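# Move the bottle and beaker tray to the other bench

## Task

Carry the tray holding bottles and beakers and set it down so it sits entirely on the second bench, resting there without the robot's support. At the end every bottle and beaker must be upright inside the tray. The task fails if any bottle or beaker leans halfway over or reaches the floor, or if a glass beaker breaks (a drop beyond a few centimetres or a hard knock breaks it). Finally release the tray and back the robot away, and the robot itself must not topple or be left tilted.

## Robot and tools

ROBOT. A wheeled base that drives straight or spins in place (no sideways motion), a lifting column carrying two six-joint arms with two-finger grippers, and a tilting head. Shoulder height S = 0.90 m + column_m. Folded, the robot is 0.73 m long, 0.62 m wide, S + 0.43 m tall, with its front 0.40 m ahead of the column. Loose objects may occasionally get a brief shove from outside.

FRAMES. Base frame: origin on the floor under the column, between the drive wheels; x forward, y left, z up. left_hand and right_hand are reported in this frame as the point where the fingers meet (tips 8 mm beyond); the hand's z axis runs along the fingers (quat_wxyz maps (0,0,1) onto it), its y axis along the opening. base_odometry is in the odometry frame (base frame at scene start), counts wheel turns only, heading positive left, -3.142 to 3.142.

execute_actions. Arguments: "actions", a list with zero or one action; "cameras", optional list of cam_head_left, cam_head_right, cam_left_wrist, cam_right_wrist, nav_camera or all (missing/null/["all"] = all, [] = none). An empty list only reports state and images. An action may hold:
- "base": exactly one key. translate_m: a relative drive in metres from where the base last measured itself, forward positive, -3 to 3. rotate_rad: a relative turn in radians, left (counter-clockwise from above) positive, -3.2 to 3.2.
- "joints": one flat object for both arms, column and head, each value an absolute target: column_m 0 to 0.8 m; head_tilt_rad -0.61 to 1.308 (positive looks down); left_/right_joint1_rad -2.879 to 2.879; joint2 0 to 3.141; joint3 0 to 3.019; joint4 -1.692 to 1.57; joint5 -1.57 to 1.57 (positive swings the hand to the robot's right); joint6 -2.094 to 2.094 (positive rolls clockwise seen from behind); left_/right_gripper_m 0 to 0.093 m fingertip gap. Done tolerances: column ±0.005, head ±0.03, joints 1-6 ±0.045, 0.14, 0.09, 0.055, 0.03, 0.035, gripper ±0.003.
- "speeds": caps for this action only, translate_m 0.05 to 0.8 m/s, rotate_rad 0.1 to 1 rad/s (default = the maximum). Speeds do not slow arms.
Motions start together. Actions end within 15 s; a base move needing over 8.667 s is refused. Bad keys or out-of-range numbers reject the whole call. Joints you omit may still be driving to earlier targets. Once a result reports a stop, later motion calls in the same reply are skipped.

wait: seconds 0 to 10; nothing new commanded. zoom_image: camera plus region [x0, y0, x1, y1] in pixels from the top-left, at most 504 by 504, of that camera's latest full image. finished_scene: scene = the current scene's number; irreversible, and the goal must hold afterwards.

ARM GEOMETRY. With joint1 at -1.57 (left) or 1.57 (right) and joints 5, 6 at 0, the arm moves in a vertical plane 0.23 m to that side. Let a = j2 - 0.35, b = 1.05 + j2 - j3, c = b - j4 (c = 1.57: fingers vertical down). Hand is 0.12 + 0.39 sin a + 0.38 cos b + 0.25 cos c m ahead and S + 0.39 cos a - 0.38 sin b - 0.25 sin c m high. E.g. j2, j3, j4 = 0.93, 0.78, 0.14 gives 0.60 m ahead, 0.25 m under S. Real hands sit up to 5 cm lower/nearer (about 12 cm with heavy or far loads). Reach about 1 m from the shoulder. Below 0.4 m height the housing blocks hands under 0.45 m ahead; don't move arms with column_m under 0.3.

LOADS (fingers down, per arm): 3.2 kg at ~0.4 m ahead, 0.3-0.7 m below S; 2 kg to 0.6 m ahead, 0.21-0.7 m below; 1 kg to 0.8 m ahead, 0.3-0.55 m below; 0.3 kg to 0.6 m ahead, 0.14 m above to 0.7 m below S. Fingers flatter than ~1.2 rad below horizontal sag under load. A grip holds roughly 2-6 kg.

GRIPPER. Fingers 7 cm long; outside span is opening +1 cm at tips, +5 cm at base; body 10 x 7 cm. To grasp, command a gap smaller than the object; off_target is then expected. An opening staying 0.002 m or more above target means something is held.

RESULTS. base_status/joint_status: done, off_target, contact_stop (base and column only), time_out, not_followed, limit_stop_at_motor_heat. "joint command not followed" plus "cause:" means a safety check blocked an arm; back each involved joint at least 0.05 rad or move the other arm. on_its_own reports uncommanded behaviour ("held at" = held target). turned_by_wheels vs turned_by_imu differing by over ~4 % and 0.05 rad means slipping or collision. base_tilt in degrees (forward, right). motor_effort lists left_wheel and right_wheel, % with peak in brackets. wheel_motors_off = 1 during overload. Also joint torques and motor temperatures.

CAUTIONS. Small joint changes (under 0.03 rad, 0.08 for joints 2-3) may not move; approach contacts in ~0.05 rad steps from the last target. The column halts on touchdown (contact_stop) and won't go down again until raised 0.2 m. A stalled base: back off 0.05 m first. Pushing about 3 s shuts wheel motors off for 2 s. A blocked arm keeps pushing and heats; resend its reported positions to relax (a loaded arm sinks slightly). Motors warn at 85 °C and drop the arm at 100 °C. Never let arms collide or press together. Keep glass from dropping or being struck, move gently, release the tray on the bench and drive clear.

CAMERAS. Head cameras sit 0.91-1.03 m + column_m up, tilted down by head_tilt_rad. Wrist cameras look along the fingers from 0.10 m behind the tips, tilted 0.62 rad toward the hand's +x; closed fingertips end at image centre. nav_camera is on the base front, 0.23 m up, looking ahead.

Each tool is called by a JSON object that holds its "name" and its "arguments".

## Session

{"name": "execute_actions", "arguments": {"actions": []}}

Scene clock: 0.00 s.
Joint torques (N m, as the arm reports them, + toward a larger angle): no reading
Motor temperatures (°C, as the motors report them): left_arm=[29 29 28 30 31 32] | right_arm=[30 31 29 29 30 30]
base_odometry: x=+0.000 y=+0.000 heading=+0.000 (m, m, rad; odometry frame)
turned_by_wheels: +0.000 (rad since the last result)
turned_by_imu: +0.000 (rad since the last result)
base_tilt: forward=-0.5 right=+0.0 (deg)
base_status: not commanded
joint_positions: column_m=+0.557 head_tilt_rad=+0.861 left_joint1_rad=-1.560 left_joint2_rad=+0.870 left_joint3_rad=+0.405 left_joint4_rad=-0.965 left_joint5_rad=+0.034 left_joint6_rad=-0.023 left_gripper_m=+0.095 right_joint1_rad=+1.580 right_joint2_rad=+0.850 right_joint3_rad=+0.391 right_joint4_rad=-0.969 right_joint5_rad=-0.016 right_joint6_rad=-0.106 right_gripper_m=+0.094
joint_status: not commanded
wheel_motors_off: 0
motor_effort: left_wheel=+2 right_wheel=+2 (%)
left_hand: x=+0.1457 y=+0.2208 z=+1.2592 quat_wxyz=(+0.437, +0.022, -0.899, +0.007) (m; base frame)
right_hand: x=+0.1412 y=-0.2209 z=+1.2629 quat_wxyz=(+0.436, +0.048, -0.898, -0.033) (m; base frame)
pictures: cam_head_left, cam_head_right, cam_left_wrist, cam_right_wrist, nav_camera
Images, in order (width x height): cam_head_left 504x504, cam_head_right 504x504, cam_left_wrist 504x504, cam_right_wrist 504x504, nav_camera 504x504.

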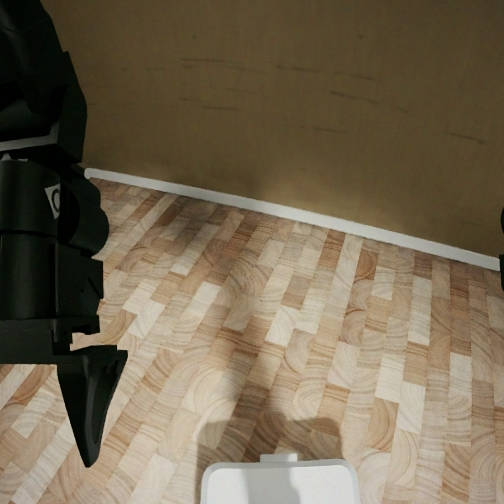

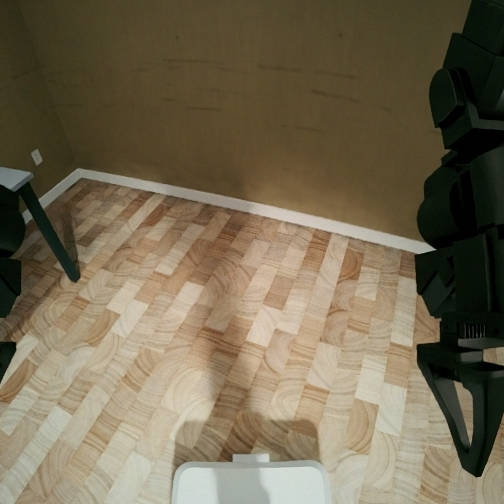

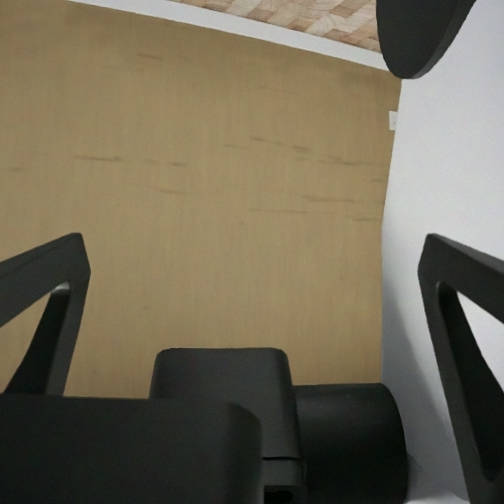

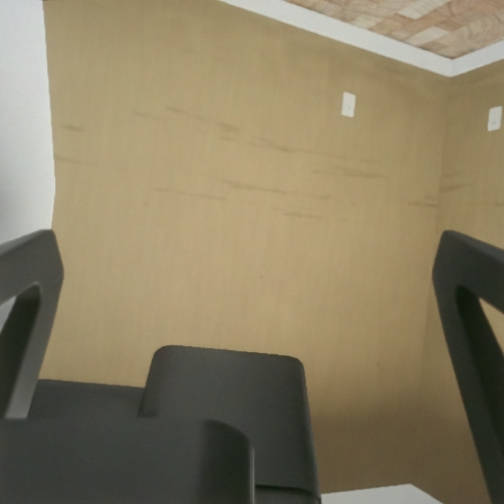

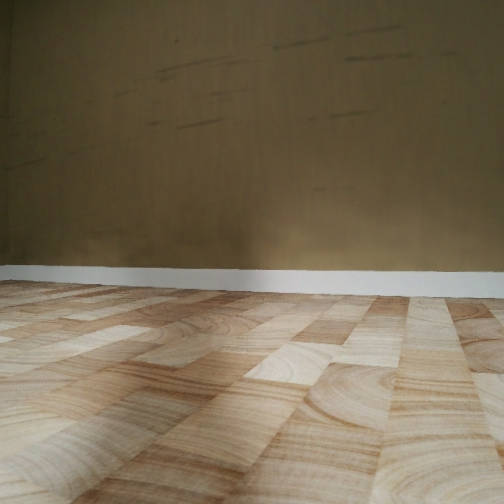

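{"name": "execute_actions", "arguments": {"actions": [{"base":{"rotate_rad":1.3},"joints":{"head_tilt_rad":0.6}}], "cameras": ["cam_head_left","cam_head_right","nav_camera"]}}

{"name": "execute_actions", "arguments": {"actions": [{"base":{"rotate_rad":3.14}}], "cameras": ["cam_head_left","cam_head_right","nav_camera"]}}

Scene clock: 8.93 s.
Joint torques (N m, as the arm reports them, + toward a larger angle): left_arm=[-1.39 -7.23 -0.62 -1.2   0.05  0.08] | right_arm=[-0.45 -5.61 -0.73 -1.14 -0.07  0.03]
Motor temperatures (°C, as the motors report them): left_arm=[29 29 28 30 31 32] | right_arm=[30 31 29 29 30 30]
base_odometry: x=+0.000 y=+0.000 heading=+1.299 (m, m, rad; odometry frame)
turned_by_wheels: +1.299 (rad since the last result)
turned_by_imu: +1.314 (rad since the last result)
base_tilt: forward=-0.5 right=+0.1 (deg)
base_status: done
joint_positions: column_m=+0.557 head_tilt_rad=+0.617 left_joint1_rad=-1.560 left_joint2_rad=+0.870 left_joint3_rad=+0.405 left_joint4_rad=-0.965 left_joint5_rad=+0.034 left_joint6_rad=-0.023 left_gripper_m=+0.095 right_joint1_rad=+1.580 right_joint2_rad=+0.850 right_joint3_rad=+0.391 right_joint4_rad=-0.969 right_joint5_rad=-0.016 right_joint6_rad=-0.106 right_gripper_m=+0.094
joint_status: all done
wheel_motors_off: 0
motor_effort: left_wheel=-8(45) right_wheel=+7(44) (%)
left_hand: x=+0.1457 y=+0.2208 z=+1.2592 quat_wxyz=(+0.437, +0.022, -0.899, +0.007) (m; base frame)
right_hand: x=+0.1412 y=-0.2209 z=+1.2629 quat_wxyz=(+0.436, +0.048, -0.898, -0.033) (m; base frame)
pictures: cam_head_left, cam_head_right, nav_camera
camera_calibration (this result's frames):
cam_head_left: T_world_to_cam=[[-0.00285559, -0.999643, -0.0265544, 0.0958325], [-0.511671, 0.0242757, -0.858839, 1.35104], [0.859177, 0.0111346, -0.511558, 0.66942], [0, 0, 0, 1]] pos_world=[0.116412, 0.0555471, 1.50532]
cam_head_right: T_world_to_cam=[[-0.0029346, -0.999889, -0.0145772, -0.0221883], [-0.517065, 0.0139946, -0.855832, 1.34791], [0.855941, 0.00502586, -0.517049, 0.674548], [0, 0, 0, 1]] pos_world=[0.119519, -0.0444395, 1.50204]
Images, in order (width x height): cam_head_left 504x504, cam_head_right 504x504, nav_camera 504x504.

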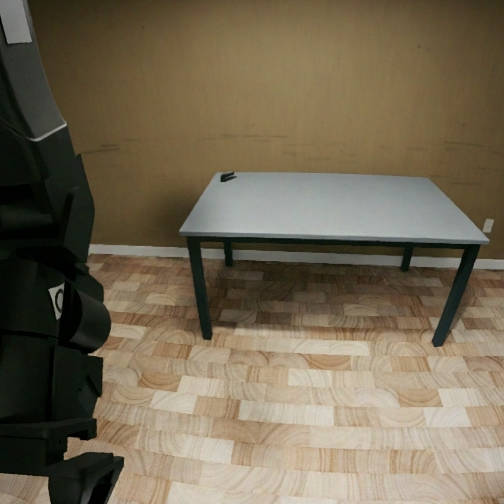

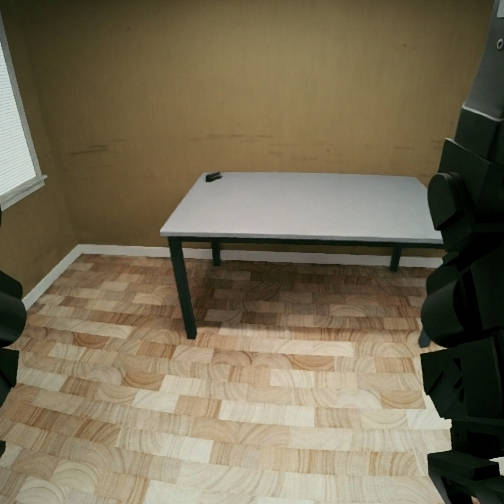

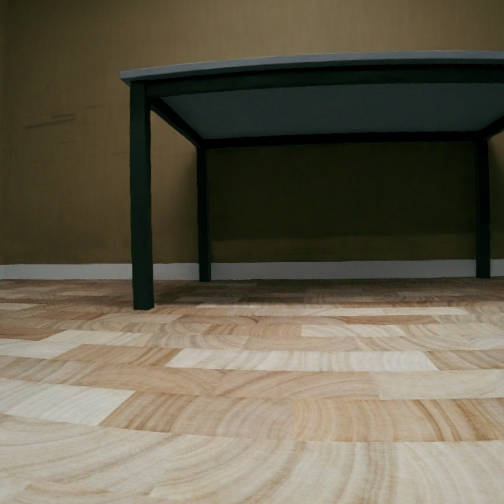

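Scene clock: 13.67 s.
Joint torques (N m, as the arm reports them, + toward a larger angle): left_arm=[-1.18 -7.38 -0.56 -1.22  0.02  0.06] | right_arm=[-0.16 -5.44 -0.73 -1.03 -0.05  0.04]
Motor temperatures (°C, as the motors report them): left_arm=[29 29 28 30 31 32] | right_arm=[30 31 29 29 30 30]
base_odometry: x=+0.000 y=+0.000 heading=-1.846 (m, m, rad; odometry frame)
turned_by_wheels: +3.139 (rad since the last result)
turned_by_imu: +3.183 (rad since the last result)
base_tilt: forward=-0.6 right=+0.1 (deg)
base_status: done
joint_positions: column_m=+0.557 head_tilt_rad=+0.617 left_joint1_rad=-1.560 left_joint2_rad=+0.870 left_joint3_rad=+0.405 left_joint4_rad=-0.965 left_joint5_rad=+0.034 left_joint6_rad=-0.023 left_gripper_m=+0.095 right_joint1_rad=+1.580 right_joint2_rad=+0.850 right_joint3_rad=+0.391 right_joint4_rad=-0.969 right_joint5_rad=-0.016 right_joint6_rad=-0.106 right_gripper_m=+0.094
joint_status: not commanded
wheel_motors_off: 0
motor_effort: left_wheel=-8(30) right_wheel=+8(31) (%)
left_hand: x=+0.1457 y=+0.2208 z=+1.2592 quat_wxyz=(+0.437, +0.022, -0.899, +0.007) (m; base frame)
right_hand: x=+0.1412 y=-0.2209 z=+1.2629 quat_wxyz=(+0.436, +0.048, -0.898, -0.033) (m; base frame)
pictures: cam_head_left, cam_head_right, nav_camera
camera_calibration (this result's frames):
cam_head_left: T_world_to_cam=[[-0.00285514, -0.999643, -0.0265545, 0.0958325], [-0.511657, 0.0242757, -0.858847, 1.35105], [0.859185, 0.0111346, -0.511543, 0.669397], [0, 0, 0, 1]] pos_world=[0.116412, 0.0555471, 1.50532]
cam_head_right: T_world_to_cam=[[-0.00293435, -0.999889, -0.0145773, -0.0221883], [-0.517051, 0.0139946, -0.85584, 1.34792], [0.85595, 0.00502586, -0.517035, 0.674525], [0, 0, 0, 1]] pos_world=[0.11952, -0.0444395, 1.50204]
Images, in order (width x height): cam_head_left 504x504, cam_head_right 504x504, nav_camera 504x504.

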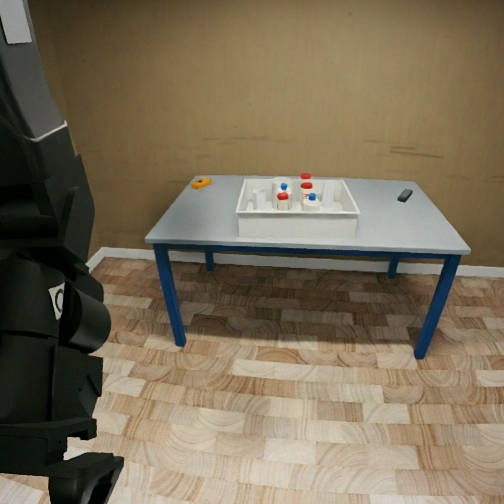

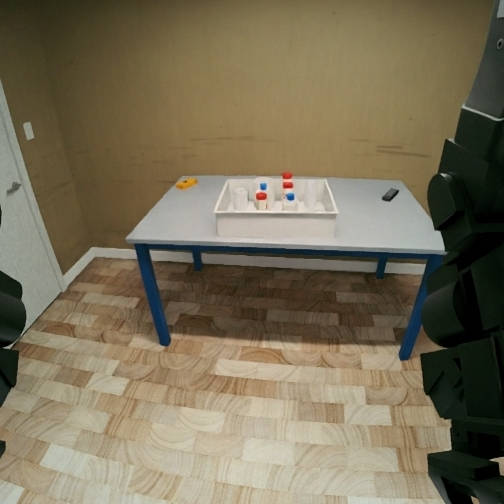

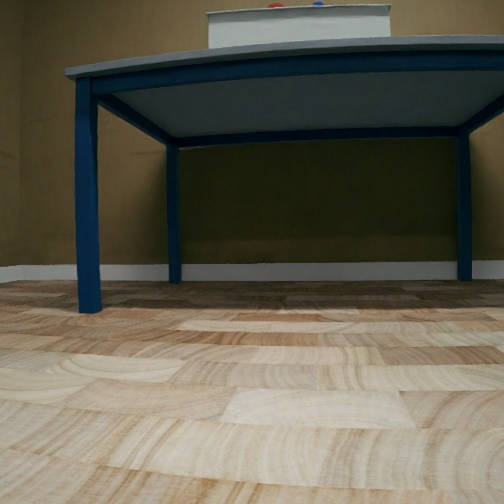

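{"name": "execute_actions", "arguments": {"actions": [{"base":{"rotate_rad":-0.13},"joints":{"column_m":0.78,"head_tilt_rad":0.95,"left_joint1_rad":-1.5,"left_joint2_rad":1.85,"left_joint3_rad":1.32,"left_joint4_rad":0,"left_joint6_rad":0,"right_joint1_rad":1.5,"right_joint2_rad":1.85,"right_joint3_rad":1.32,"right_joint4_rad":0,"right_joint6_rad":0}}], "cameras": []}}

{"name": "execute_actions", "arguments": {"actions": [{"base":{"translate_m":0.7}}], "cameras": []}}

{"name": "execute_actions", "arguments": {"actions": [{"base":{"rotate_rad":0.08}}], "cameras": ["cam_head_left","cam_head_right"]}}

Scene clock: 36.03 s.
Joint torques (N m, as the arm reports them, + toward a larger angle): left_arm=[ -0.29 -16.39   0.54   0.42   0.     0.14] | right_arm=[ -2.13 -14.43   0.53   0.84   0.     0.14]
Motor temperatures (°C, as the motors report them): left_arm=[29 29 28 30 31 32] | right_arm=[30 31 29 29 30 30]
base_odometry: x=+0.000 y=+0.000 heading=-1.974 (m, m, rad; odometry frame)
turned_by_wheels: -0.128 (rad since the last result)
turned_by_imu: -0.130 (rad since the last result)
base_tilt: forward=-0.6 right=+0.2 (deg)
base_status: done
joint_positions: column_m=+0.780 head_tilt_rad=+0.950 left_joint1_rad=-1.499 left_joint2_rad=+1.862 left_joint3_rad=+1.315 left_joint4_rad=-0.014 left_joint5_rad=+0.034 left_joint6_rad=-0.009 left_gripper_m=+0.095 right_joint1_rad=+1.507 right_joint2_rad=+1.855 right_joint3_rad=+1.315 right_joint4_rad=-0.007 right_joint5_rad=-0.016 right_joint6_rad=-0.007 right_gripper_m=+0.094
joint_status: all done
wheel_motors_off: 0
motor_effort: left_wheel=+11(24) right_wheel=-9(21) (%)
left_hand: x=+0.4893 y=+0.2709 z=+1.0771 quat_wxyz=(+0.018, +0.023, -0.999, -0.014) (m; base frame)
right_hand: x=+0.4948 y=-0.2693 z=+1.0793 quat_wxyz=(+0.012, -0.013, -1.000, +0.020) (m; base frame)
pictures: none
No camera images: the call's "cameras" was empty. Leave "cameras" out to get every camera's image.

Scene clock: 39.13 s.
Joint torques (N m, as the arm reports them, + toward a larger angle): left_arm=[ -0.92 -15.79   0.2    0.42   0.01   0.18] | right_arm=[ -2.22 -15.66   0.43   0.89  -0.01   0.11]
Motor temperatures (°C, as the motors report them): left_arm=[29 30 28 30 31 32] | right_arm=[30 31 29 29 30 30]
base_odometry: x=-0.274 y=-0.644 heading=-1.972 (m, m, rad; odometry frame)
turned_by_wheels: +0.002 (rad since the last result)
turned_by_imu: +0.001 (rad since the last result)
base_tilt: forward=-0.4 right=+0.1 (deg)
base_status: done
joint_positions: column_m=+0.780 head_tilt_rad=+0.951 left_joint1_rad=-1.499 left_joint2_rad=+1.856 left_joint3_rad=+1.321 left_joint4_rad=-0.012 left_joint5_rad=+0.034 left_joint6_rad=-0.009 left_gripper_m=+0.095 right_joint1_rad=+1.507 right_joint2_rad=+1.855 right_joint3_rad=+1.318 right_joint4_rad=-0.005 right_joint5_rad=-0.016 right_joint6_rad=-0.007 right_gripper_m=+0.094
joint_status: not commanded
wheel_motors_off: 0
motor_effort: left_wheel=+3(67) right_wheel=-4(50) (%)
left_hand: x=+0.4968 y=+0.2711 z=+1.0790 quat_wxyz=(+0.011, +0.023, -1.000, -0.014) (m; base frame)
right_hand: x=+0.4981 y=-0.2694 z=+1.0795 quat_wxyz=(+0.009, -0.013, -1.000, +0.020) (m; base frame)
pictures: none
No camera images: the call's "cameras" was empty. Leave "cameras" out to get every camera's image.

Scene clock: 40.27 s.
Joint torques (N m, as the arm reports them, + toward a larger angle): left_arm=[ -0.74 -16.06   0.2    0.53   0.01   0.14] | right_arm=[ -1.52 -14.19   0.46   0.78  -0.03   0.14]
Motor temperatures (°C, as the motors report them): left_arm=[29 30 28 30 31 32] | right_arm=[30 31 29 29 30 30]
base_odometry: x=-0.274 y=-0.644 heading=-1.895 (m, m, rad; odometry frame)
turned_by_wheels: +0.077 (rad since the last result)
turned_by_imu: +0.079 (rad since the last result)
base_tilt: forward=-0.5 right=+0.2 (deg)
base_status: done
joint_positions: column_m=+0.780 head_tilt_rad=+0.951 left_joint1_rad=-1.497 left_joint2_rad=+1.856 left_joint3_rad=+1.321 left_joint4_rad=-0.012 left_joint5_rad=+0.034 left_joint6_rad=-0.009 left_gripper_m=+0.095 right_joint1_rad=+1.504 right_joint2_rad=+1.855 right_joint3_rad=+1.318 right_joint4_rad=-0.005 right_joint5_rad=-0.016 right_joint6_rad=-0.007 right_gripper_m=+0.094
joint_status: not commanded
wheel_motors_off: 0
motor_effort: left_wheel=-1(45) right_wheel=+2(36) (%)
left_hand: x=+0.4967 y=+0.2725 z=+1.0791 quat_wxyz=(+0.011, +0.023, -1.000, -0.015) (m; base frame)
right_hand: x=+0.4980 y=-0.2719 z=+1.0796 quat_wxyz=(+0.009, -0.014, -1.000, +0.021) (m; base frame)
pictures: cam_head_left, cam_head_right
camera_calibration (this result's frames):
cam_head_left: T_world_to_cam=[[-0.0113908, -0.999643, -0.0241566, 0.0979521], [-0.764619, 0.0242757, -0.644025, 1.17605], [0.644381, 0.0111346, -0.764623, 1.24123], [0, 0, 0, 1]] pos_world=[0.100521, 0.0555471, 1.70884]
cam_head_right: T_world_to_cam=[[-0.00754476, -0.999889, -0.0128135, -0.0218187], [-0.768732, 0.0139946, -0.639418, 1.16936], [0.639526, 0.00502586, -0.768753, 1.24526], [0, 0, 0, 1]] pos_world=[0.102383, -0.0444395, 1.70472]
Images, in order (width x height): cam_head_left 504x504, cam_head_right 504x504.

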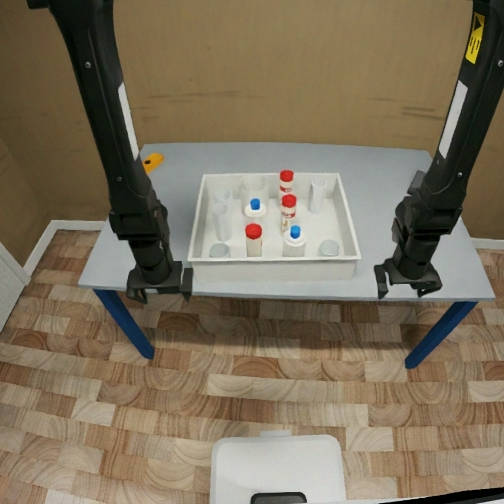

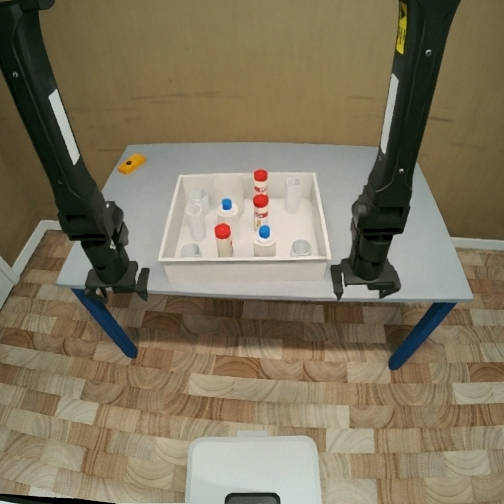

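{"name": "execute_actions", "arguments": {"actions": [{"base":{"translate_m":0.47},"joints":{"head_tilt_rad":1.25,"left_gripper_m":0.06,"right_gripper_m":0.06},"speeds":{"translate_m":0.3}}], "cameras": []}}

{"name": "execute_actions", "arguments": {"actions": [{"joints":{"column_m":0.65}}], "cameras": ["cam_head_left","cam_left_wrist","cam_right_wrist"]}}

Scene clock: 50.13 s.
Joint torques (N m, as the arm reports them, + toward a larger angle): left_arm=[ -0.86 -15.5    0.28   0.55   0.02   0.16] | right_arm=[ -1.77 -14.86   0.31   0.76  -0.04   0.1 ]
Motor temperatures (°C, as the motors report them): left_arm=[29 30 28 30 31 32] | right_arm=[30 32 29 29 30 30]
base_odometry: x=-0.424 y=-1.090 heading=-1.894 (m, m, rad; odometry frame)
turned_by_wheels: +0.001 (rad since the last result)
turned_by_imu: +0.000 (rad since the last result)
base_tilt: forward=-0.5 right=+0.1 (deg)
base_status: done
joint_positions: column_m=+0.780 head_tilt_rad=+1.247 left_joint1_rad=-1.498 left_joint2_rad=+1.854 left_joint3_rad=+1.320 left_joint4_rad=-0.012 left_joint5_rad=+0.034 left_joint6_rad=-0.009 left_gripper_m=+0.060 right_joint1_rad=+1.504 right_joint2_rad=+1.853 right_joint3_rad=+1.320 right_joint4_rad=-0.005 right_joint5_rad=-0.016 right_joint6_rad=-0.007 right_gripper_m=+0.060
joint_status: all done
wheel_motors_off: 0
motor_effort: left_wheel=+1(57) right_wheel=+0(30) (%)
left_hand: x=+0.4979 y=+0.2722 z=+1.0801 quat_wxyz=(+0.010, +0.023, -1.000, -0.014) (m; base frame)
right_hand: x=+0.4995 y=-0.2720 z=+1.0800 quat_wxyz=(+0.007, -0.013, -1.000, +0.021) (m; base frame)
pictures: none
No camera images: the call's "cameras" was empty. Leave "cameras" out to get every camera's image.

Scene clock: 52.40 s.
Joint torques (N m, as the arm reports them, + toward a larger angle): left_arm=[ -0.67 -15.8    0.13   0.4    0.01   0.17] | right_arm=[ -1.91 -14.72   0.41   0.76  -0.01   0.12]
Motor temperatures (°C, as the motors report them): left_arm=[29 30 28 30 31 32] | right_arm=[30 32 29 29 30 30]
base_odometry: x=-0.424 y=-1.090 heading=-1.894 (m, m, rad; odometry frame)
turned_by_wheels: +0.000 (rad since the last result)
turned_by_imu: +0.000 (rad since the last result)
base_tilt: forward=-0.5 right=+0.1 (deg)
base_status: not commanded
joint_positions: column_m=+0.650 head_tilt_rad=+1.247 left_joint1_rad=-1.498 left_joint2_rad=+1.854 left_joint3_rad=+1.320 left_joint4_rad=-0.012 left_joint5_rad=+0.034 left_joint6_rad=-0.009 left_gripper_m=+0.060 right_joint1_rad=+1.504 right_joint2_rad=+1.853 right_joint3_rad=+1.320 right_joint4_rad=-0.005 right_joint5_rad=-0.016 right_joint6_rad=-0.007 right_gripper_m=+0.060
joint_status: all done
wheel_motors_off: 0
motor_effort: left_wheel=+0(1) right_wheel=-1(0) (%)
left_hand: x=+0.4979 y=+0.2722 z=+0.9503 quat_wxyz=(+0.010, +0.023, -1.000, -0.014) (m; base frame)
right_hand: x=+0.4995 y=-0.2720 z=+0.9502 quat_wxyz=(+0.007, -0.013, -1.000, +0.021) (m; base frame)
pictures: cam_head_left, cam_left_wrist, cam_right_wrist
camera_calibration (this result's frames):
cam_head_left: T_world_to_cam=[[-0.0179518, -0.999643, -0.0197743, 0.0879745], [-0.919425, 0.0242757, -0.392516, 0.688699], [0.392856, 0.0111346, -0.919532, 1.40799], [0, 0, 0, 1]] pos_world=[0.0816491, 0.0555471, 1.56676]
cam_left_wrist: T_world_to_cam=[[0.0722342, -0.997104, -0.023772, 0.255253], [-0.797345, -0.0720486, 0.599208, -0.145825], [-0.599186, -0.0243288, -0.80024, 1.18834], [0, 0, 0, 1]] pos_world=[0.577324, 0.272919, 1.0444]
cam_right_wrist: T_world_to_cam=[[-0.036914, -0.998758, 0.0334633, -0.281448], [-0.814151, 0.049475, 0.578541, -0.124985], [-0.579478, -0.00588796, -0.814966, 1.18447], [0, 0, 0, 1]] pos_world=[0.574229, -0.267941, 1.04703]
Images, in order (width x height): cam_head_left 504x504, cam_left_wrist 504x504, cam_right_wrist 504x504.

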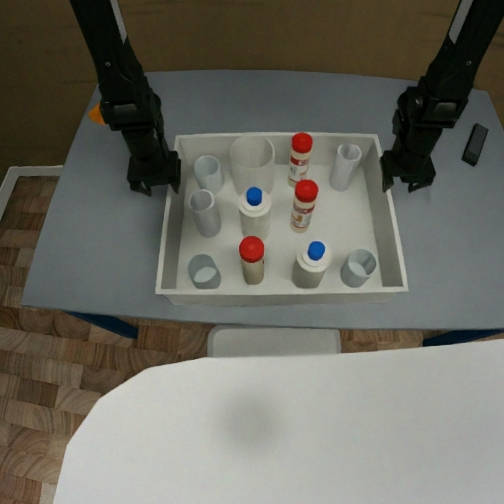

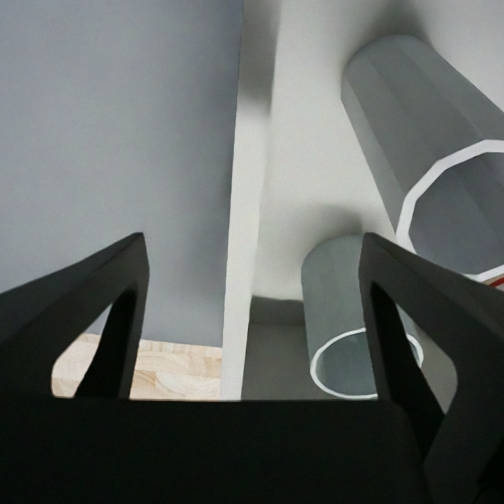

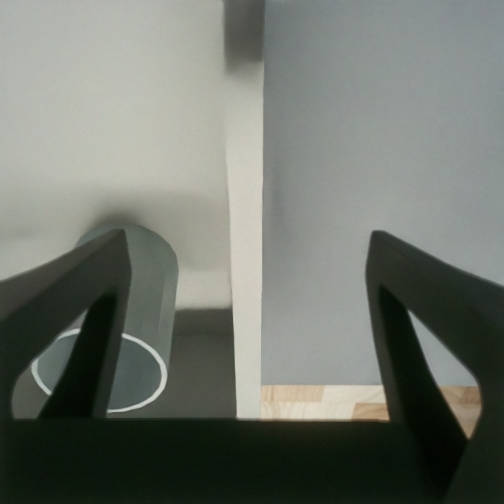

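{"name": "execute_actions", "arguments": {"actions": [{"joints":{"column_m":0.57,"left_gripper_m":0.04,"right_gripper_m":0.045}}], "cameras": ["cam_head_left","cam_left_wrist","cam_right_wrist"]}}

Scene clock: 59.87 s.
Joint torques (N m, as the arm reports them, + toward a larger angle): left_arm=[ -0.4  -15.84   0.29   0.46  -0.01   0.16] | right_arm=[ -1.98 -14.93   0.33   0.76   0.     0.1 ]
Motor temperatures (°C, as the motors report them): left_arm=[29 30 28 30 31 32] | right_arm=[30 32 29 29 30 30]
base_odometry: x=-0.424 y=-1.090 heading=-1.894 (m, m, rad; odometry frame)
turned_by_wheels: +0.000 (rad since the last result)
turned_by_imu: +0.000 (rad since the last result)
base_tilt: forward=-0.6 right=+0.2 (deg)
base_status: not commanded
joint_positions: column_m=+0.570 head_tilt_rad=+1.247 left_joint1_rad=-1.498 left_joint2_rad=+1.854 left_joint3_rad=+1.320 left_joint4_rad=-0.012 left_joint5_rad=+0.034 left_joint6_rad=-0.009 left_gripper_m=+0.040 right_joint1_rad=+1.504 right_joint2_rad=+1.853 right_joint3_rad=+1.320 right_joint4_rad=-0.005 right_joint5_rad=-0.016 right_joint6_rad=-0.007 right_gripper_m=+0.045
joint_status: all done
wheel_motors_off: 0
motor_effort: left_wheel=+0(1) right_wheel=+0(1) (%)
left_hand: x=+0.4979 y=+0.2722 z=+0.8703 quat_wxyz=(+0.010, +0.023, -1.000, -0.014) (m; base frame)
right_hand: x=+0.4995 y=-0.2720 z=+0.8702 quat_wxyz=(+0.007, -0.013, -1.000, +0.021) (m; base frame)
pictures: cam_head_left, cam_left_wrist, cam_right_wrist
camera_calibration (this result's frames):
cam_head_left: T_world_to_cam=[[-0.0179518, -0.999643, -0.0197743, 0.0863927], [-0.919425, 0.0242757, -0.392516, 0.657299], [0.392856, 0.0111346, -0.919532, 1.33443], [0, 0, 0, 1]] pos_world=[0.0816491, 0.0555471, 1.48676]
cam_left_wrist: T_world_to_cam=[[0.0722342, -0.997104, -0.023772, 0.253352], [-0.797345, -0.0720486, 0.599208, -0.0978911], [-0.599186, -0.0243288, -0.80024, 1.12432], [0, 0, 0, 1]] pos_world=[0.577324, 0.272919, 0.964407]
cam_right_wrist: T_world_to_cam=[[-0.036914, -0.998758, 0.0334633, -0.278771], [-0.814151, 0.049475, 0.578541, -0.0787051], [-0.579478, -0.00588796, -0.814966, 1.11928], [0, 0, 0, 1]] pos_world=[0.574229, -0.267941, 0.967037]
Images, in order (width x height): cam_head_left 504x504, cam_left_wrist 504x504, cam_right_wrist 504x504.

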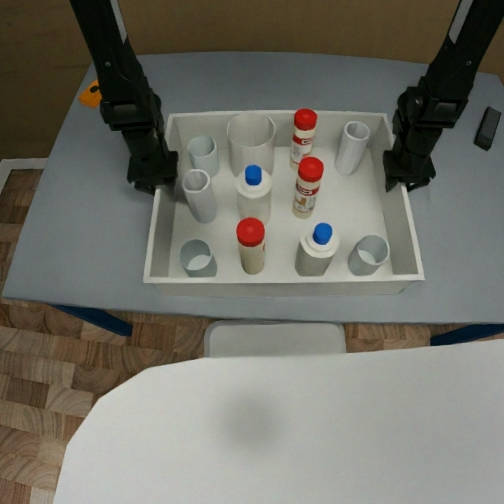

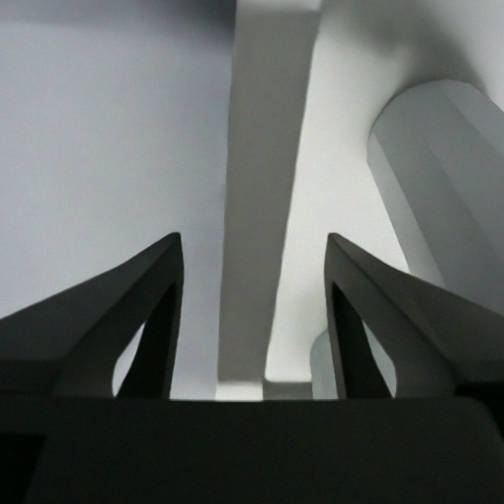

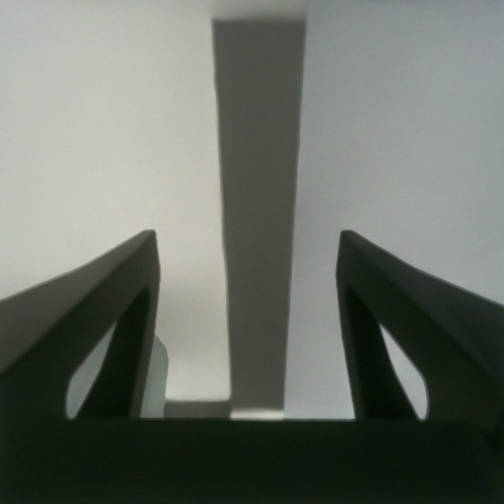

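{"name": "execute_actions", "arguments": {"actions": [{"joints":{"column_m":0.54}}], "cameras": []}}

{"name": "execute_actions", "arguments": {"actions": [{"joints":{"left_gripper_m":0,"right_gripper_m":0}}], "cameras": []}}

{"name": "execute_actions", "arguments": {"actions": [{"joints":{"column_m":0.64}}], "cameras": ["cam_head_left","cam_left_wrist","cam_right_wrist"]}}

Scene clock: 68.13 s.
Joint torques (N m, as the arm reports them, + toward a larger angle): left_arm=[ -0.1  -15.5    0.02   0.34  -0.02   0.13] | right_arm=[ -1.96 -14.96   0.42   0.78   0.     0.13]
Motor temperatures (°C, as the motors report them): left_arm=[29 30 28 30 31 32] | right_arm=[30 32 29 29 30 30]
base_odometry: x=-0.424 y=-1.090 heading=-1.894 (m, m, rad; odometry frame)
turned_by_wheels: +0.000 (rad since the last result)
turned_by_imu: +0.000 (rad since the last result)
base_tilt: forward=-0.5 right=+0.1 (deg)
base_status: not commanded
joint_positions: column_m=+0.540 head_tilt_rad=+1.247 left_joint1_rad=-1.498 left_joint2_rad=+1.854 left_joint3_rad=+1.320 left_joint4_rad=-0.012 left_joint5_rad=+0.034 left_joint6_rad=-0.009 left_gripper_m=+0.040 right_joint1_rad=+1.504 right_joint2_rad=+1.853 right_joint3_rad=+1.320 right_joint4_rad=-0.005 right_joint5_rad=-0.016 right_joint6_rad=-0.007 right_gripper_m=+0.045
joint_status: all done
wheel_motors_off: 0
motor_effort: left_wheel=+0(1) right_wheel=-1(0) (%)
left_hand: x=+0.4979 y=+0.2722 z=+0.8403 quat_wxyz=(+0.010, +0.023, -1.000, -0.014) (m; base frame)
right_hand: x=+0.4995 y=-0.2720 z=+0.8402 quat_wxyz=(+0.007, -0.013, -1.000, +0.021) (m; base frame)
pictures: none
No camera images: the call's "cameras" was empty. Leave "cameras" out to get every camera's image.

Scene clock: 68.73 s.
Joint torques (N m, as the arm reports them, + toward a larger angle): left_arm=[ -1.32 -15.85   0.18   0.4   -0.94  -0.55] | right_arm=[ -1.42 -14.15   0.29   0.88   1.85   0.31]
Motor temperatures (°C, as the motors report them): left_arm=[29 30 28 30 31 32] | right_arm=[30 32 29 29 30 30]
base_odometry: x=-0.424 y=-1.090 heading=-1.894 (m, m, rad; odometry frame)
turned_by_wheels: +0.000 (rad since the last result)
turned_by_imu: +0.000 (rad since the last result)
base_tilt: forward=-0.5 right=+0.2 (deg)
base_status: not commanded
joint_positions: column_m=+0.540 head_tilt_rad=+1.247 left_joint1_rad=-1.490 left_joint2_rad=+1.854 left_joint3_rad=+1.320 left_joint4_rad=-0.009 left_joint5_rad=+0.064 left_joint6_rad=+0.060 left_gripper_m=+0.007 right_joint1_rad=+1.495 right_joint2_rad=+1.853 right_joint3_rad=+1.320 right_joint4_rad=-0.004 right_joint5_rad=-0.058 right_joint6_rad=-0.026 right_gripper_m=+0.008
joint_status: left_gripper_m off_target (ended at +0.007, target +0.000); right_gripper_m off_target (ended at +0.008, target +0.000)
wheel_motors_off: 0
motor_effort: left_wheel=+1(1) right_wheel=-1(2) (%)
left_hand: x=+0.4982 y=+0.2726 z=+0.8403 quat_wxyz=(+0.009, -0.009, -1.000, -0.002) (m; base frame)
right_hand: x=+0.4998 y=-0.2711 z=+0.8404 quat_wxyz=(+0.006, -0.007, -1.000, +0.004) (m; base frame)
pictures: none
No camera images: the call's "cameras" was empty. Leave "cameras" out to get every camera's image.

Scene clock: 70.63 s.
Joint torques (N m, as the arm reports them, + toward a larger angle): left_arm=[ -0.85 -18.63  -0.84  -0.27  -1.08  -0.59] | right_arm=[ -1.74 -17.97  -0.88   0.23   1.83   0.41]
Motor temperatures (°C, as the motors report them): left_arm=[29 30 28 30 31 32] | right_arm=[30 32 29 29 30 30]
base_odometry: x=-0.424 y=-1.090 heading=-1.894 (m, m, rad; odometry frame)
turned_by_wheels: +0.000 (rad since the last result)
turned_by_imu: +0.000 (rad since the last result)
base_tilt: forward=-0.5 right=+0.1 (deg)
base_status: not commanded
joint_positions: column_m=+0.640 head_tilt_rad=+1.247 left_joint1_rad=-1.490 left_joint2_rad=+1.916 left_joint3_rad=+1.327 left_joint4_rad=+0.009 left_joint5_rad=+0.068 left_joint6_rad=+0.059 left_gripper_m=+0.007 right_joint1_rad=+1.495 right_joint2_rad=+1.907 right_joint3_rad=+1.328 right_joint4_rad=+0.008 right_joint5_rad=-0.058 right_joint6_rad=-0.032 right_gripper_m=+0.008
joint_status: all done
wheel_motors_off: 0
motor_effort: left_wheel=+1(1) right_wheel=-2(2) (%)
left_hand: x=+0.4695 y=+0.2723 z=+0.9175 quat_wxyz=(+0.027, -0.007, -1.000, +0.000) (m; base frame)
right_hand: x=+0.4754 y=-0.2715 z=+0.9205 quat_wxyz=(+0.023, -0.004, -1.000, +0.003) (m; base frame)
pictures: cam_head_left, cam_left_wrist, cam_right_wrist
camera_calibration (this result's frames):
cam_head_left: T_world_to_cam=[[-0.0179518, -0.999643, -0.0197743, 0.0877724], [-0.919425, 0.0242757, -0.392516, 0.684687], [0.392856, 0.0111346, -0.919533, 1.39859], [0, 0, 0, 1]] pos_world=[0.0816491, 0.0555471, 1.55654]
cam_left_wrist: T_world_to_cam=[[0.0118665, -0.999912, 0.00593838, 0.25856], [-0.779205, -0.00552505, 0.626745, -0.200661], [-0.626657, -0.0120645, -0.779201, 1.13538], [0, 0, 0, 1]] pos_world=[0.552071, 0.271126, 1.00892]
cam_right_wrist: T_world_to_cam=[[-0.018904, -0.999819, -0.00226588, -0.256829], [-0.796381, 0.0136873, 0.60464, -0.169596], [-0.6045, 0.0132347, -0.796495, 1.14634], [0, 0, 0, 1]] pos_world=[0.553042, -0.269633, 1.01501]
Images, in order (width x height): cam_head_left 504x504, cam_left_wrist 504x504, cam_right_wrist 504x504.

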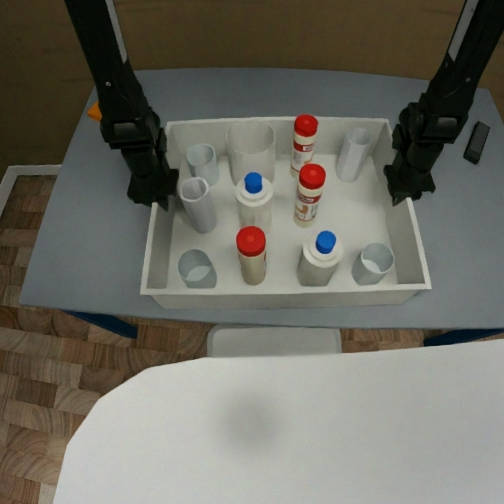

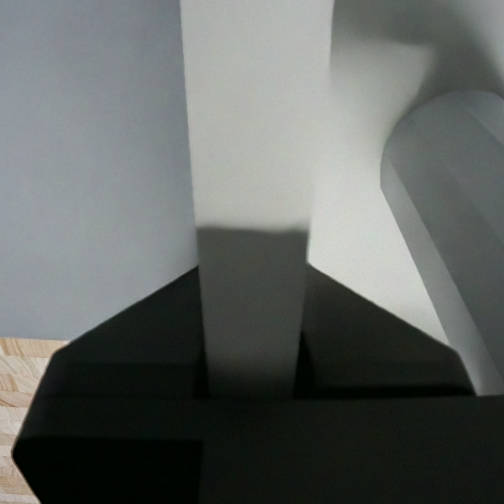

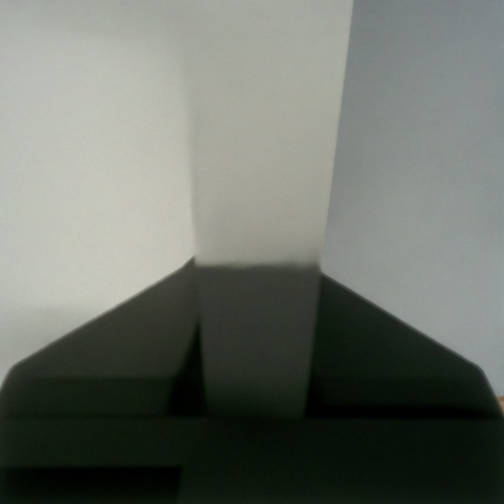

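{"name": "execute_actions", "arguments": {"actions": [{"base":{"translate_m":-0.7},"joints":{"column_m":0.7},"speeds":{"translate_m":0.25}}], "cameras": []}}

{"name": "execute_actions", "arguments": {"actions": [{"base":{"rotate_rad":2.8},"speeds":{"rotate_rad":0.45}}], "cameras": []}}

{"name": "execute_actions", "arguments": {"actions": [{"base":{"translate_m":1.1},"speeds":{"translate_m":0.25}}], "cameras": []}}

{"name": "execute_actions", "arguments": {"actions": [{"base":{"rotate_rad":0.28},"speeds":{"rotate_rad":0.3}}], "cameras": ["cam_head_left","nav_camera"]}}

Scene clock: 92.50 s.
Joint torques (N m, as the arm reports them, + toward a larger angle): left_arm=[ -0.85 -19.85  -0.86  -0.44  -1.13  -0.52] | right_arm=[ -1.42 -18.51  -0.8    0.2    1.8    0.42]
Motor temperatures (°C, as the motors report them): left_arm=[29 31 28 30 32 32] | right_arm=[30 33 29 29 33 30]
base_odometry: x=-0.201 y=-0.426 heading=-1.894 (m, m, rad; odometry frame)
turned_by_wheels: +0.000 (rad since the last result)
turned_by_imu: +0.000 (rad since the last result)
base_tilt: forward=-0.5 right=+0.1 (deg)
base_status: done
joint_positions: column_m=+0.700 head_tilt_rad=+1.248 left_joint1_rad=-1.490 left_joint2_rad=+1.920 left_joint3_rad=+1.329 left_joint4_rad=+0.012 left_joint5_rad=+0.069 left_joint6_rad=+0.059 left_gripper_m=+0.007 right_joint1_rad=+1.495 right_joint2_rad=+1.909 right_joint3_rad=+1.328 right_joint4_rad=+0.009 right_joint5_rad=-0.058 right_joint6_rad=-0.033 right_gripper_m=+0.008
joint_status: all done
wheel_motors_off: 0
motor_effort: left_wheel=+0(28) right_wheel=+2(30) (%)
left_hand: x=+0.4683 y=+0.2723 z=+0.9758 quat_wxyz=(+0.027, -0.007, -1.000, +0.001) (m; base frame)
right_hand: x=+0.4740 y=-0.2716 z=+0.9795 quat_wxyz=(+0.024, -0.004, -1.000, +0.003) (m; base frame)
pictures: none
No camera images: the call's "cameras" was empty. Leave "cameras" out to get every camera's image.

Scene clock: 99.97 s.
Joint torques (N m, as the arm reports them, + toward a larger angle): left_arm=[ -1.28 -19.66  -0.8   -0.4   -1.25  -0.54] | right_arm=[ -1.58 -18.21  -0.87   0.24   1.96   0.44]
Motor temperatures (°C, as the motors report them): left_arm=[29 31 28 30 32 32] | right_arm=[30 33 29 29 33 30]
base_odometry: x=-0.201 y=-0.426 heading=+0.904 (m, m, rad; odometry frame)
turned_by_wheels: +2.798 (rad since the last result)
turned_by_imu: +2.834 (rad since the last result)
base_tilt: forward=-0.5 right=+0.1 (deg)
base_status: done
joint_positions: column_m=+0.700 head_tilt_rad=+1.248 left_joint1_rad=-1.486 left_joint2_rad=+1.920 left_joint3_rad=+1.329 left_joint4_rad=+0.012 left_joint5_rad=+0.073 left_joint6_rad=+0.058 left_gripper_m=+0.007 right_joint1_rad=+1.497 right_joint2_rad=+1.909 right_joint3_rad=+1.328 right_joint4_rad=+0.009 right_joint5_rad=-0.061 right_joint6_rad=-0.034 right_gripper_m=+0.007
joint_status: not commanded
wheel_motors_off: 0
motor_effort: left_wheel=-8(54) right_wheel=+8(61) (%)
left_hand: x=+0.4682 y=+0.2744 z=+0.9760 quat_wxyz=(+0.027, -0.006, -1.000, +0.001) (m; base frame)
right_hand: x=+0.4740 y=-0.2696 z=+0.9794 quat_wxyz=(+0.024, -0.003, -1.000, +0.001) (m; base frame)
pictures: none
No camera images: the call's "cameras" was empty. Leave "cameras" out to get every camera's image.

Scene clock: 105.60 s.
Joint torques (N m, as the arm reports them, + toward a larger angle): left_arm=[ -1.64 -19.87  -1.27  -0.3   -1.28  -0.58] | right_arm=[ -1.87 -18.5   -1.24   0.19   1.92   0.41]
Motor temperatures (°C, as the motors report them): left_arm=[29 31 28 30 33 32] | right_arm=[30 33 29 29 34 30]
base_odometry: x=+0.479 y=+0.439 heading=+0.905 (m, m, rad; odometry frame)
turned_by_wheels: +0.001 (rad since the last result)
turned_by_imu: +0.000 (rad since the last result)
base_tilt: forward=-0.6 right=+0.1 (deg)
base_status: done
joint_positions: column_m=+0.700 head_tilt_rad=+1.248 left_joint1_rad=-1.486 left_joint2_rad=+1.923 left_joint3_rad=+1.334 left_joint4_rad=+0.012 left_joint5_rad=+0.074 left_joint6_rad=+0.058 left_gripper_m=+0.007 right_joint1_rad=+1.497 right_joint2_rad=+1.911 right_joint3_rad=+1.334 right_joint4_rad=+0.009 right_joint5_rad=-0.061 right_joint6_rad=-0.034 right_gripper_m=+0.007
joint_status: not commanded
wheel_motors_off: 0
motor_effort: left_wheel=+1(52) right_wheel=-1(55) (%)
left_hand: x=+0.4695 y=+0.2744 z=+0.9747 quat_wxyz=(+0.026, -0.006, -1.000, +0.001) (m; base frame)
right_hand: x=+0.4764 y=-0.2698 z=+0.9786 quat_wxyz=(+0.022, -0.003, -1.000, +0.001) (m; base frame)
pictures: none
No camera images: the call's "cameras" was empty. Leave "cameras" out to get every camera's image.

Scene clock: 107.70 s.
Joint torques (N m, as the arm reports them, + toward a larger angle): left_arm=[ -1.38 -19.2   -1.31  -0.42  -1.32  -0.56] | right_arm=[ -0.68 -18.21  -1.41   0.28   1.96   0.43]
Motor temperatures (°C, as the motors report them): left_arm=[29 32 28 30 33 32] | right_arm=[30 33 29 29 34 30]
base_odometry: x=+0.479 y=+0.439 heading=+1.182 (m, m, rad; odometry frame)
turned_by_wheels: +0.278 (rad since the last result)
turned_by_imu: +0.278 (rad since the last result)
base_tilt: forward=-0.5 right=+0.1 (deg)
base_status: done
joint_positions: column_m=+0.700 head_tilt_rad=+1.248 left_joint1_rad=-1.487 left_joint2_rad=+1.923 left_joint3_rad=+1.334 left_joint4_rad=+0.012 left_joint5_rad=+0.075 left_joint6_rad=+0.057 left_gripper_m=+0.007 right_joint1_rad=+1.496 right_joint2_rad=+1.911 right_joint3_rad=+1.334 right_joint4_rad=+0.009 right_joint5_rad=-0.062 right_joint6_rad=-0.035 right_gripper_m=+0.007
joint_status: not commanded
wheel_motors_off: 0
motor_effort: left_wheel=-5(57) right_wheel=+6(56) (%)
left_hand: x=+0.4695 y=+0.2737 z=+0.9747 quat_wxyz=(+0.026, -0.005, -1.000, +0.002) (m; base frame)
right_hand: x=+0.4764 y=-0.2704 z=+0.9786 quat_wxyz=(+0.022, -0.003, -1.000, +0.001) (m; base frame)
pictures: cam_head_left, nav_camera
camera_calibration (this result's frames):
cam_head_left: T_world_to_cam=[[-0.0179599, -0.999643, -0.019767, 0.088947], [-0.919585, 0.0242757, -0.39214, 0.707614], [0.39248, 0.0111346, -0.919693, 1.45406], [0, 0, 0, 1]] pos_world=[0.0816207, 0.0555471, 1.61653]
Images, in order (width x height): cam_head_left 504x504, nav_camera 504x504.

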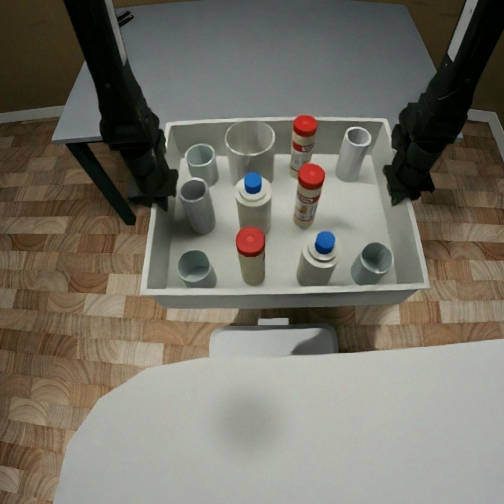

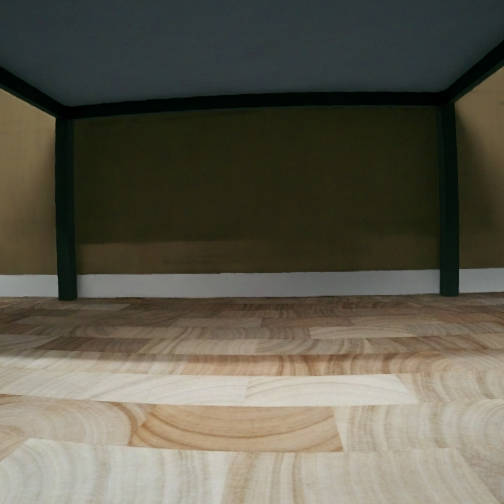

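{"name": "execute_actions", "arguments": {"actions": [{"base":{"translate_m":0.68},"joints":{"column_m":0.64,"left_joint5_rad":0.075,"right_joint5_rad":-0.062},"speeds":{"translate_m":0.2}}], "cameras": ["cam_head_left","cam_head_right"]}}

Scene clock: 117.33 s.
Joint torques (N m, as the arm reports them, + toward a larger angle): left_arm=[ -1.57 -20.4   -1.14  -0.35  -0.61  -0.56] | right_arm=[ -0.93 -18.29  -1.17   0.26   1.22   0.46]
Motor temperatures (°C, as the motors report them): left_arm=[29 32 29 30 33 32] | right_arm=[30 33 29 29 34 30]
base_odometry: x=+0.736 y=+1.069 heading=+1.183 (m, m, rad; odometry frame)
turned_by_wheels: +0.001 (rad since the last result)
turned_by_imu: +0.000 (rad since the last result)
base_tilt: forward=-0.5 right=+0.1 (deg)
base_status: done
joint_positions: column_m=+0.640 head_tilt_rad=+1.248 left_joint1_rad=-1.483 left_joint2_rad=+1.924 left_joint3_rad=+1.334 left_joint4_rad=+0.012 left_joint5_rad=+0.095 left_joint6_rad=+0.060 left_gripper_m=+0.007 right_joint1_rad=+1.491 right_joint2_rad=+1.911 right_joint3_rad=+1.335 right_joint4_rad=+0.009 right_joint5_rad=-0.091 right_joint6_rad=-0.040 right_gripper_m=+0.006
joint_status: all done
wheel_motors_off: 0
motor_effort: left_wheel=+1(55) right_wheel=-1(50) (%)
left_hand: x=+0.4691 y=+0.2730 z=+0.9148 quat_wxyz=(+0.026, -0.006, -1.000, +0.011) (m; base frame)
right_hand: x=+0.4769 y=-0.2691 z=+0.9190 quat_wxyz=(+0.021, -0.002, -1.000, -0.012) (m; base frame)
pictures: cam_head_left, cam_head_right
camera_calibration (this result's frames):
cam_head_left: T_world_to_cam=[[-0.0179614, -0.999643, -0.0197656, 0.0877627], [-0.919615, 0.0242757, -0.39207, 0.68405], [0.39241, 0.0111346, -0.919723, 1.3991], [0, 0, 0, 1]] pos_world=[0.0816155, 0.0555471, 1.55672]
cam_head_right: T_world_to_cam=[[-0.0109642, -0.999889, -0.0100446, -0.0279419], [-0.922199, 0.0139946, -0.386462, 0.676297], [0.386559, 0.00502586, -0.922251, 1.4], [0, 0, 0, 1]] pos_world=[0.0821907, -0.0444395, 1.55224]
Images, in order (width x height): cam_head_left 504x504, cam_head_right 504x504.

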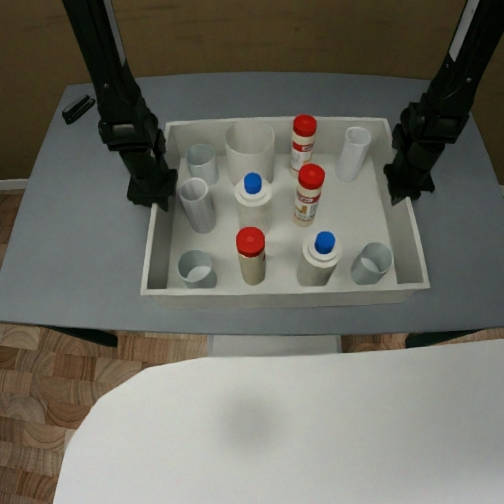

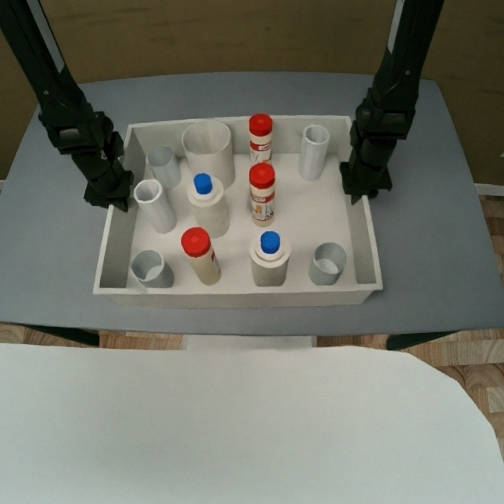

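{"name": "execute_actions", "arguments": {"actions": [{"base":{"translate_m":0.03},"joints":{"column_m":0.58}}], "cameras": []}}

{"name": "execute_actions", "arguments": {"actions": [{"joints":{"column_m":0.562}}], "cameras": []}}

{"name": "execute_actions", "arguments": {"actions": [{"joints":{"column_m":0.545}}], "cameras": ["cam_head_left"]}}

Scene clock: 124.80 s.
Joint torques (N m, as the arm reports them, + toward a larger angle): left_arm=[ -1.42 -19.83  -1.46  -0.46  -0.61  -0.55] | right_arm=[ -0.69 -18.46  -1.46   0.18   1.22   0.48]
Motor temperatures (°C, as the motors report them): left_arm=[29 32 29 30 32 32] | right_arm=[30 33 29 29 33 30]
base_odometry: x=+0.748 y=+1.096 heading=+1.184 (m, m, rad; odometry frame)
turned_by_wheels: +0.000 (rad since the last result)
turned_by_imu: +0.000 (rad since the last result)
base_tilt: forward=-0.6 right=+0.1 (deg)
base_status: done
joint_positions: column_m=+0.580 head_tilt_rad=+1.248 left_joint1_rad=-1.483 left_joint2_rad=+1.924 left_joint3_rad=+1.336 left_joint4_rad=+0.014 left_joint5_rad=+0.095 left_joint6_rad=+0.060 left_gripper_m=+0.006 right_joint1_rad=+1.491 right_joint2_rad=+1.911 right_joint3_rad=+1.337 right_joint4_rad=+0.010 right_joint5_rad=-0.091 right_joint6_rad=-0.040 right_gripper_m=+0.006
joint_status: all done
wheel_motors_off: 0
motor_effort: left_wheel=+0(27) right_wheel=-2(27) (%)
left_hand: x=+0.4709 y=+0.2731 z=+0.8549 quat_wxyz=(+0.024, -0.006, -1.000, +0.011) (m; base frame)
right_hand: x=+0.4788 y=-0.2691 z=+0.8591 quat_wxyz=(+0.019, -0.002, -1.000, -0.012) (m; base frame)
pictures: none
No camera images: the call's "cameras" was empty. Leave "cameras" out to get every camera's image.

Scene clock: 125.63 s.
Joint torques (N m, as the arm reports them, + toward a larger angle): left_arm=[ -1.78 -19.59  -0.86  -0.46  -0.61  -0.58] | right_arm=[ -1.02 -18.87  -1.47  -0.29   1.49   0.48]
Motor temperatures (°C, as the motors report them): left_arm=[29 32 29 30 32 32] | right_arm=[30 33 29 29 33 30]
base_odometry: x=+0.748 y=+1.096 heading=+1.184 (m, m, rad; odometry frame)
turned_by_wheels: +0.000 (rad since the last result)
turned_by_imu: +0.000 (rad since the last result)
base_tilt: forward=-0.5 right=+0.1 (deg)
base_status: not commanded
joint_positions: column_m=+0.562 head_tilt_rad=+1.248 left_joint1_rad=-1.483 left_joint2_rad=+1.914 left_joint3_rad=+1.329 left_joint4_rad=+0.014 left_joint5_rad=+0.095 left_joint6_rad=+0.060 left_gripper_m=+0.006 right_joint1_rad=+1.491 right_joint2_rad=+1.911 right_joint3_rad=+1.337 right_joint4_rad=+0.020 right_joint5_rad=-0.097 right_joint6_rad=-0.042 right_gripper_m=+0.006
joint_status: all done
wheel_motors_off: 0
motor_effort: left_wheel=+1(2) right_wheel=+0(1) (%)
left_hand: x=+0.4730 y=+0.2729 z=+0.8405 quat_wxyz=(+0.022, -0.006, -1.000, +0.011) (m; base frame)
right_hand: x=+0.4813 y=-0.2683 z=+0.8410 quat_wxyz=(+0.014, -0.001, -1.000, -0.014) (m; base frame)
pictures: none
No camera images: the call's "cameras" was empty. Leave "cameras" out to get every camera's image.

Scene clock: 126.43 s.
Joint torques (N m, as the arm reports them, + toward a larger angle): left_arm=[ -1.81 -16.21   1.17   0.14  -0.63  -0.61] | right_arm=[ -0.71 -15.48   0.61   0.47   1.52   0.5 ]
Motor temperatures (°C, as the motors report them): left_arm=[29 32 29 30 32 32] | right_arm=[30 33 29 29 33 30]
base_odometry: x=+0.748 y=+1.096 heading=+1.184 (m, m, rad; odometry frame)
turned_by_wheels: +0.000 (rad since the last result)
turned_by_imu: +0.000 (rad since the last result)
base_tilt: forward=-0.6 right=+0.2 (deg)
base_status: not commanded
joint_positions: column_m=+0.545 head_tilt_rad=+1.248 left_joint1_rad=-1.481 left_joint2_rad=+1.871 left_joint3_rad=+1.304 left_joint4_rad=-0.001 left_joint5_rad=+0.095 left_joint6_rad=+0.060 left_gripper_m=+0.006 right_joint1_rad=+1.490 right_joint2_rad=+1.869 right_joint3_rad=+1.314 right_joint4_rad=+0.004 right_joint5_rad=-0.098 right_joint6_rad=-0.042 right_gripper_m=+0.006
joint_status: all done
wheel_motors_off: 0
motor_effort: left_wheel=+2(2) right_wheel=+1(2) (%)
left_hand: x=+0.4800 y=+0.2734 z=+0.8398 quat_wxyz=(+0.021, -0.006, -1.000, +0.010) (m; base frame)
right_hand: x=+0.4888 y=-0.2681 z=+0.8401 quat_wxyz=(+0.012, +0.000, -1.000, -0.014) (m; base frame)
pictures: cam_head_left
camera_calibration (this result's frames):
cam_head_left: T_world_to_cam=[[-0.0179626, -0.999643, -0.0197645, 0.0858838], [-0.91964, 0.0242757, -0.392012, 0.646724], [0.392351, 0.0111346, -0.919748, 1.3118], [0, 0, 0, 1]] pos_world=[0.081611, 0.0555471, 1.46174]
Images, in order (width x height): cam_head_left 504x504.

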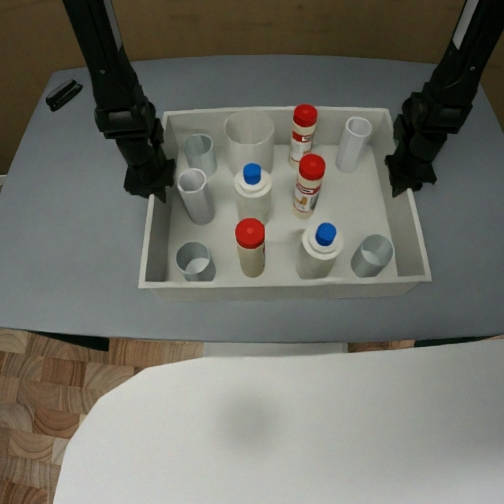

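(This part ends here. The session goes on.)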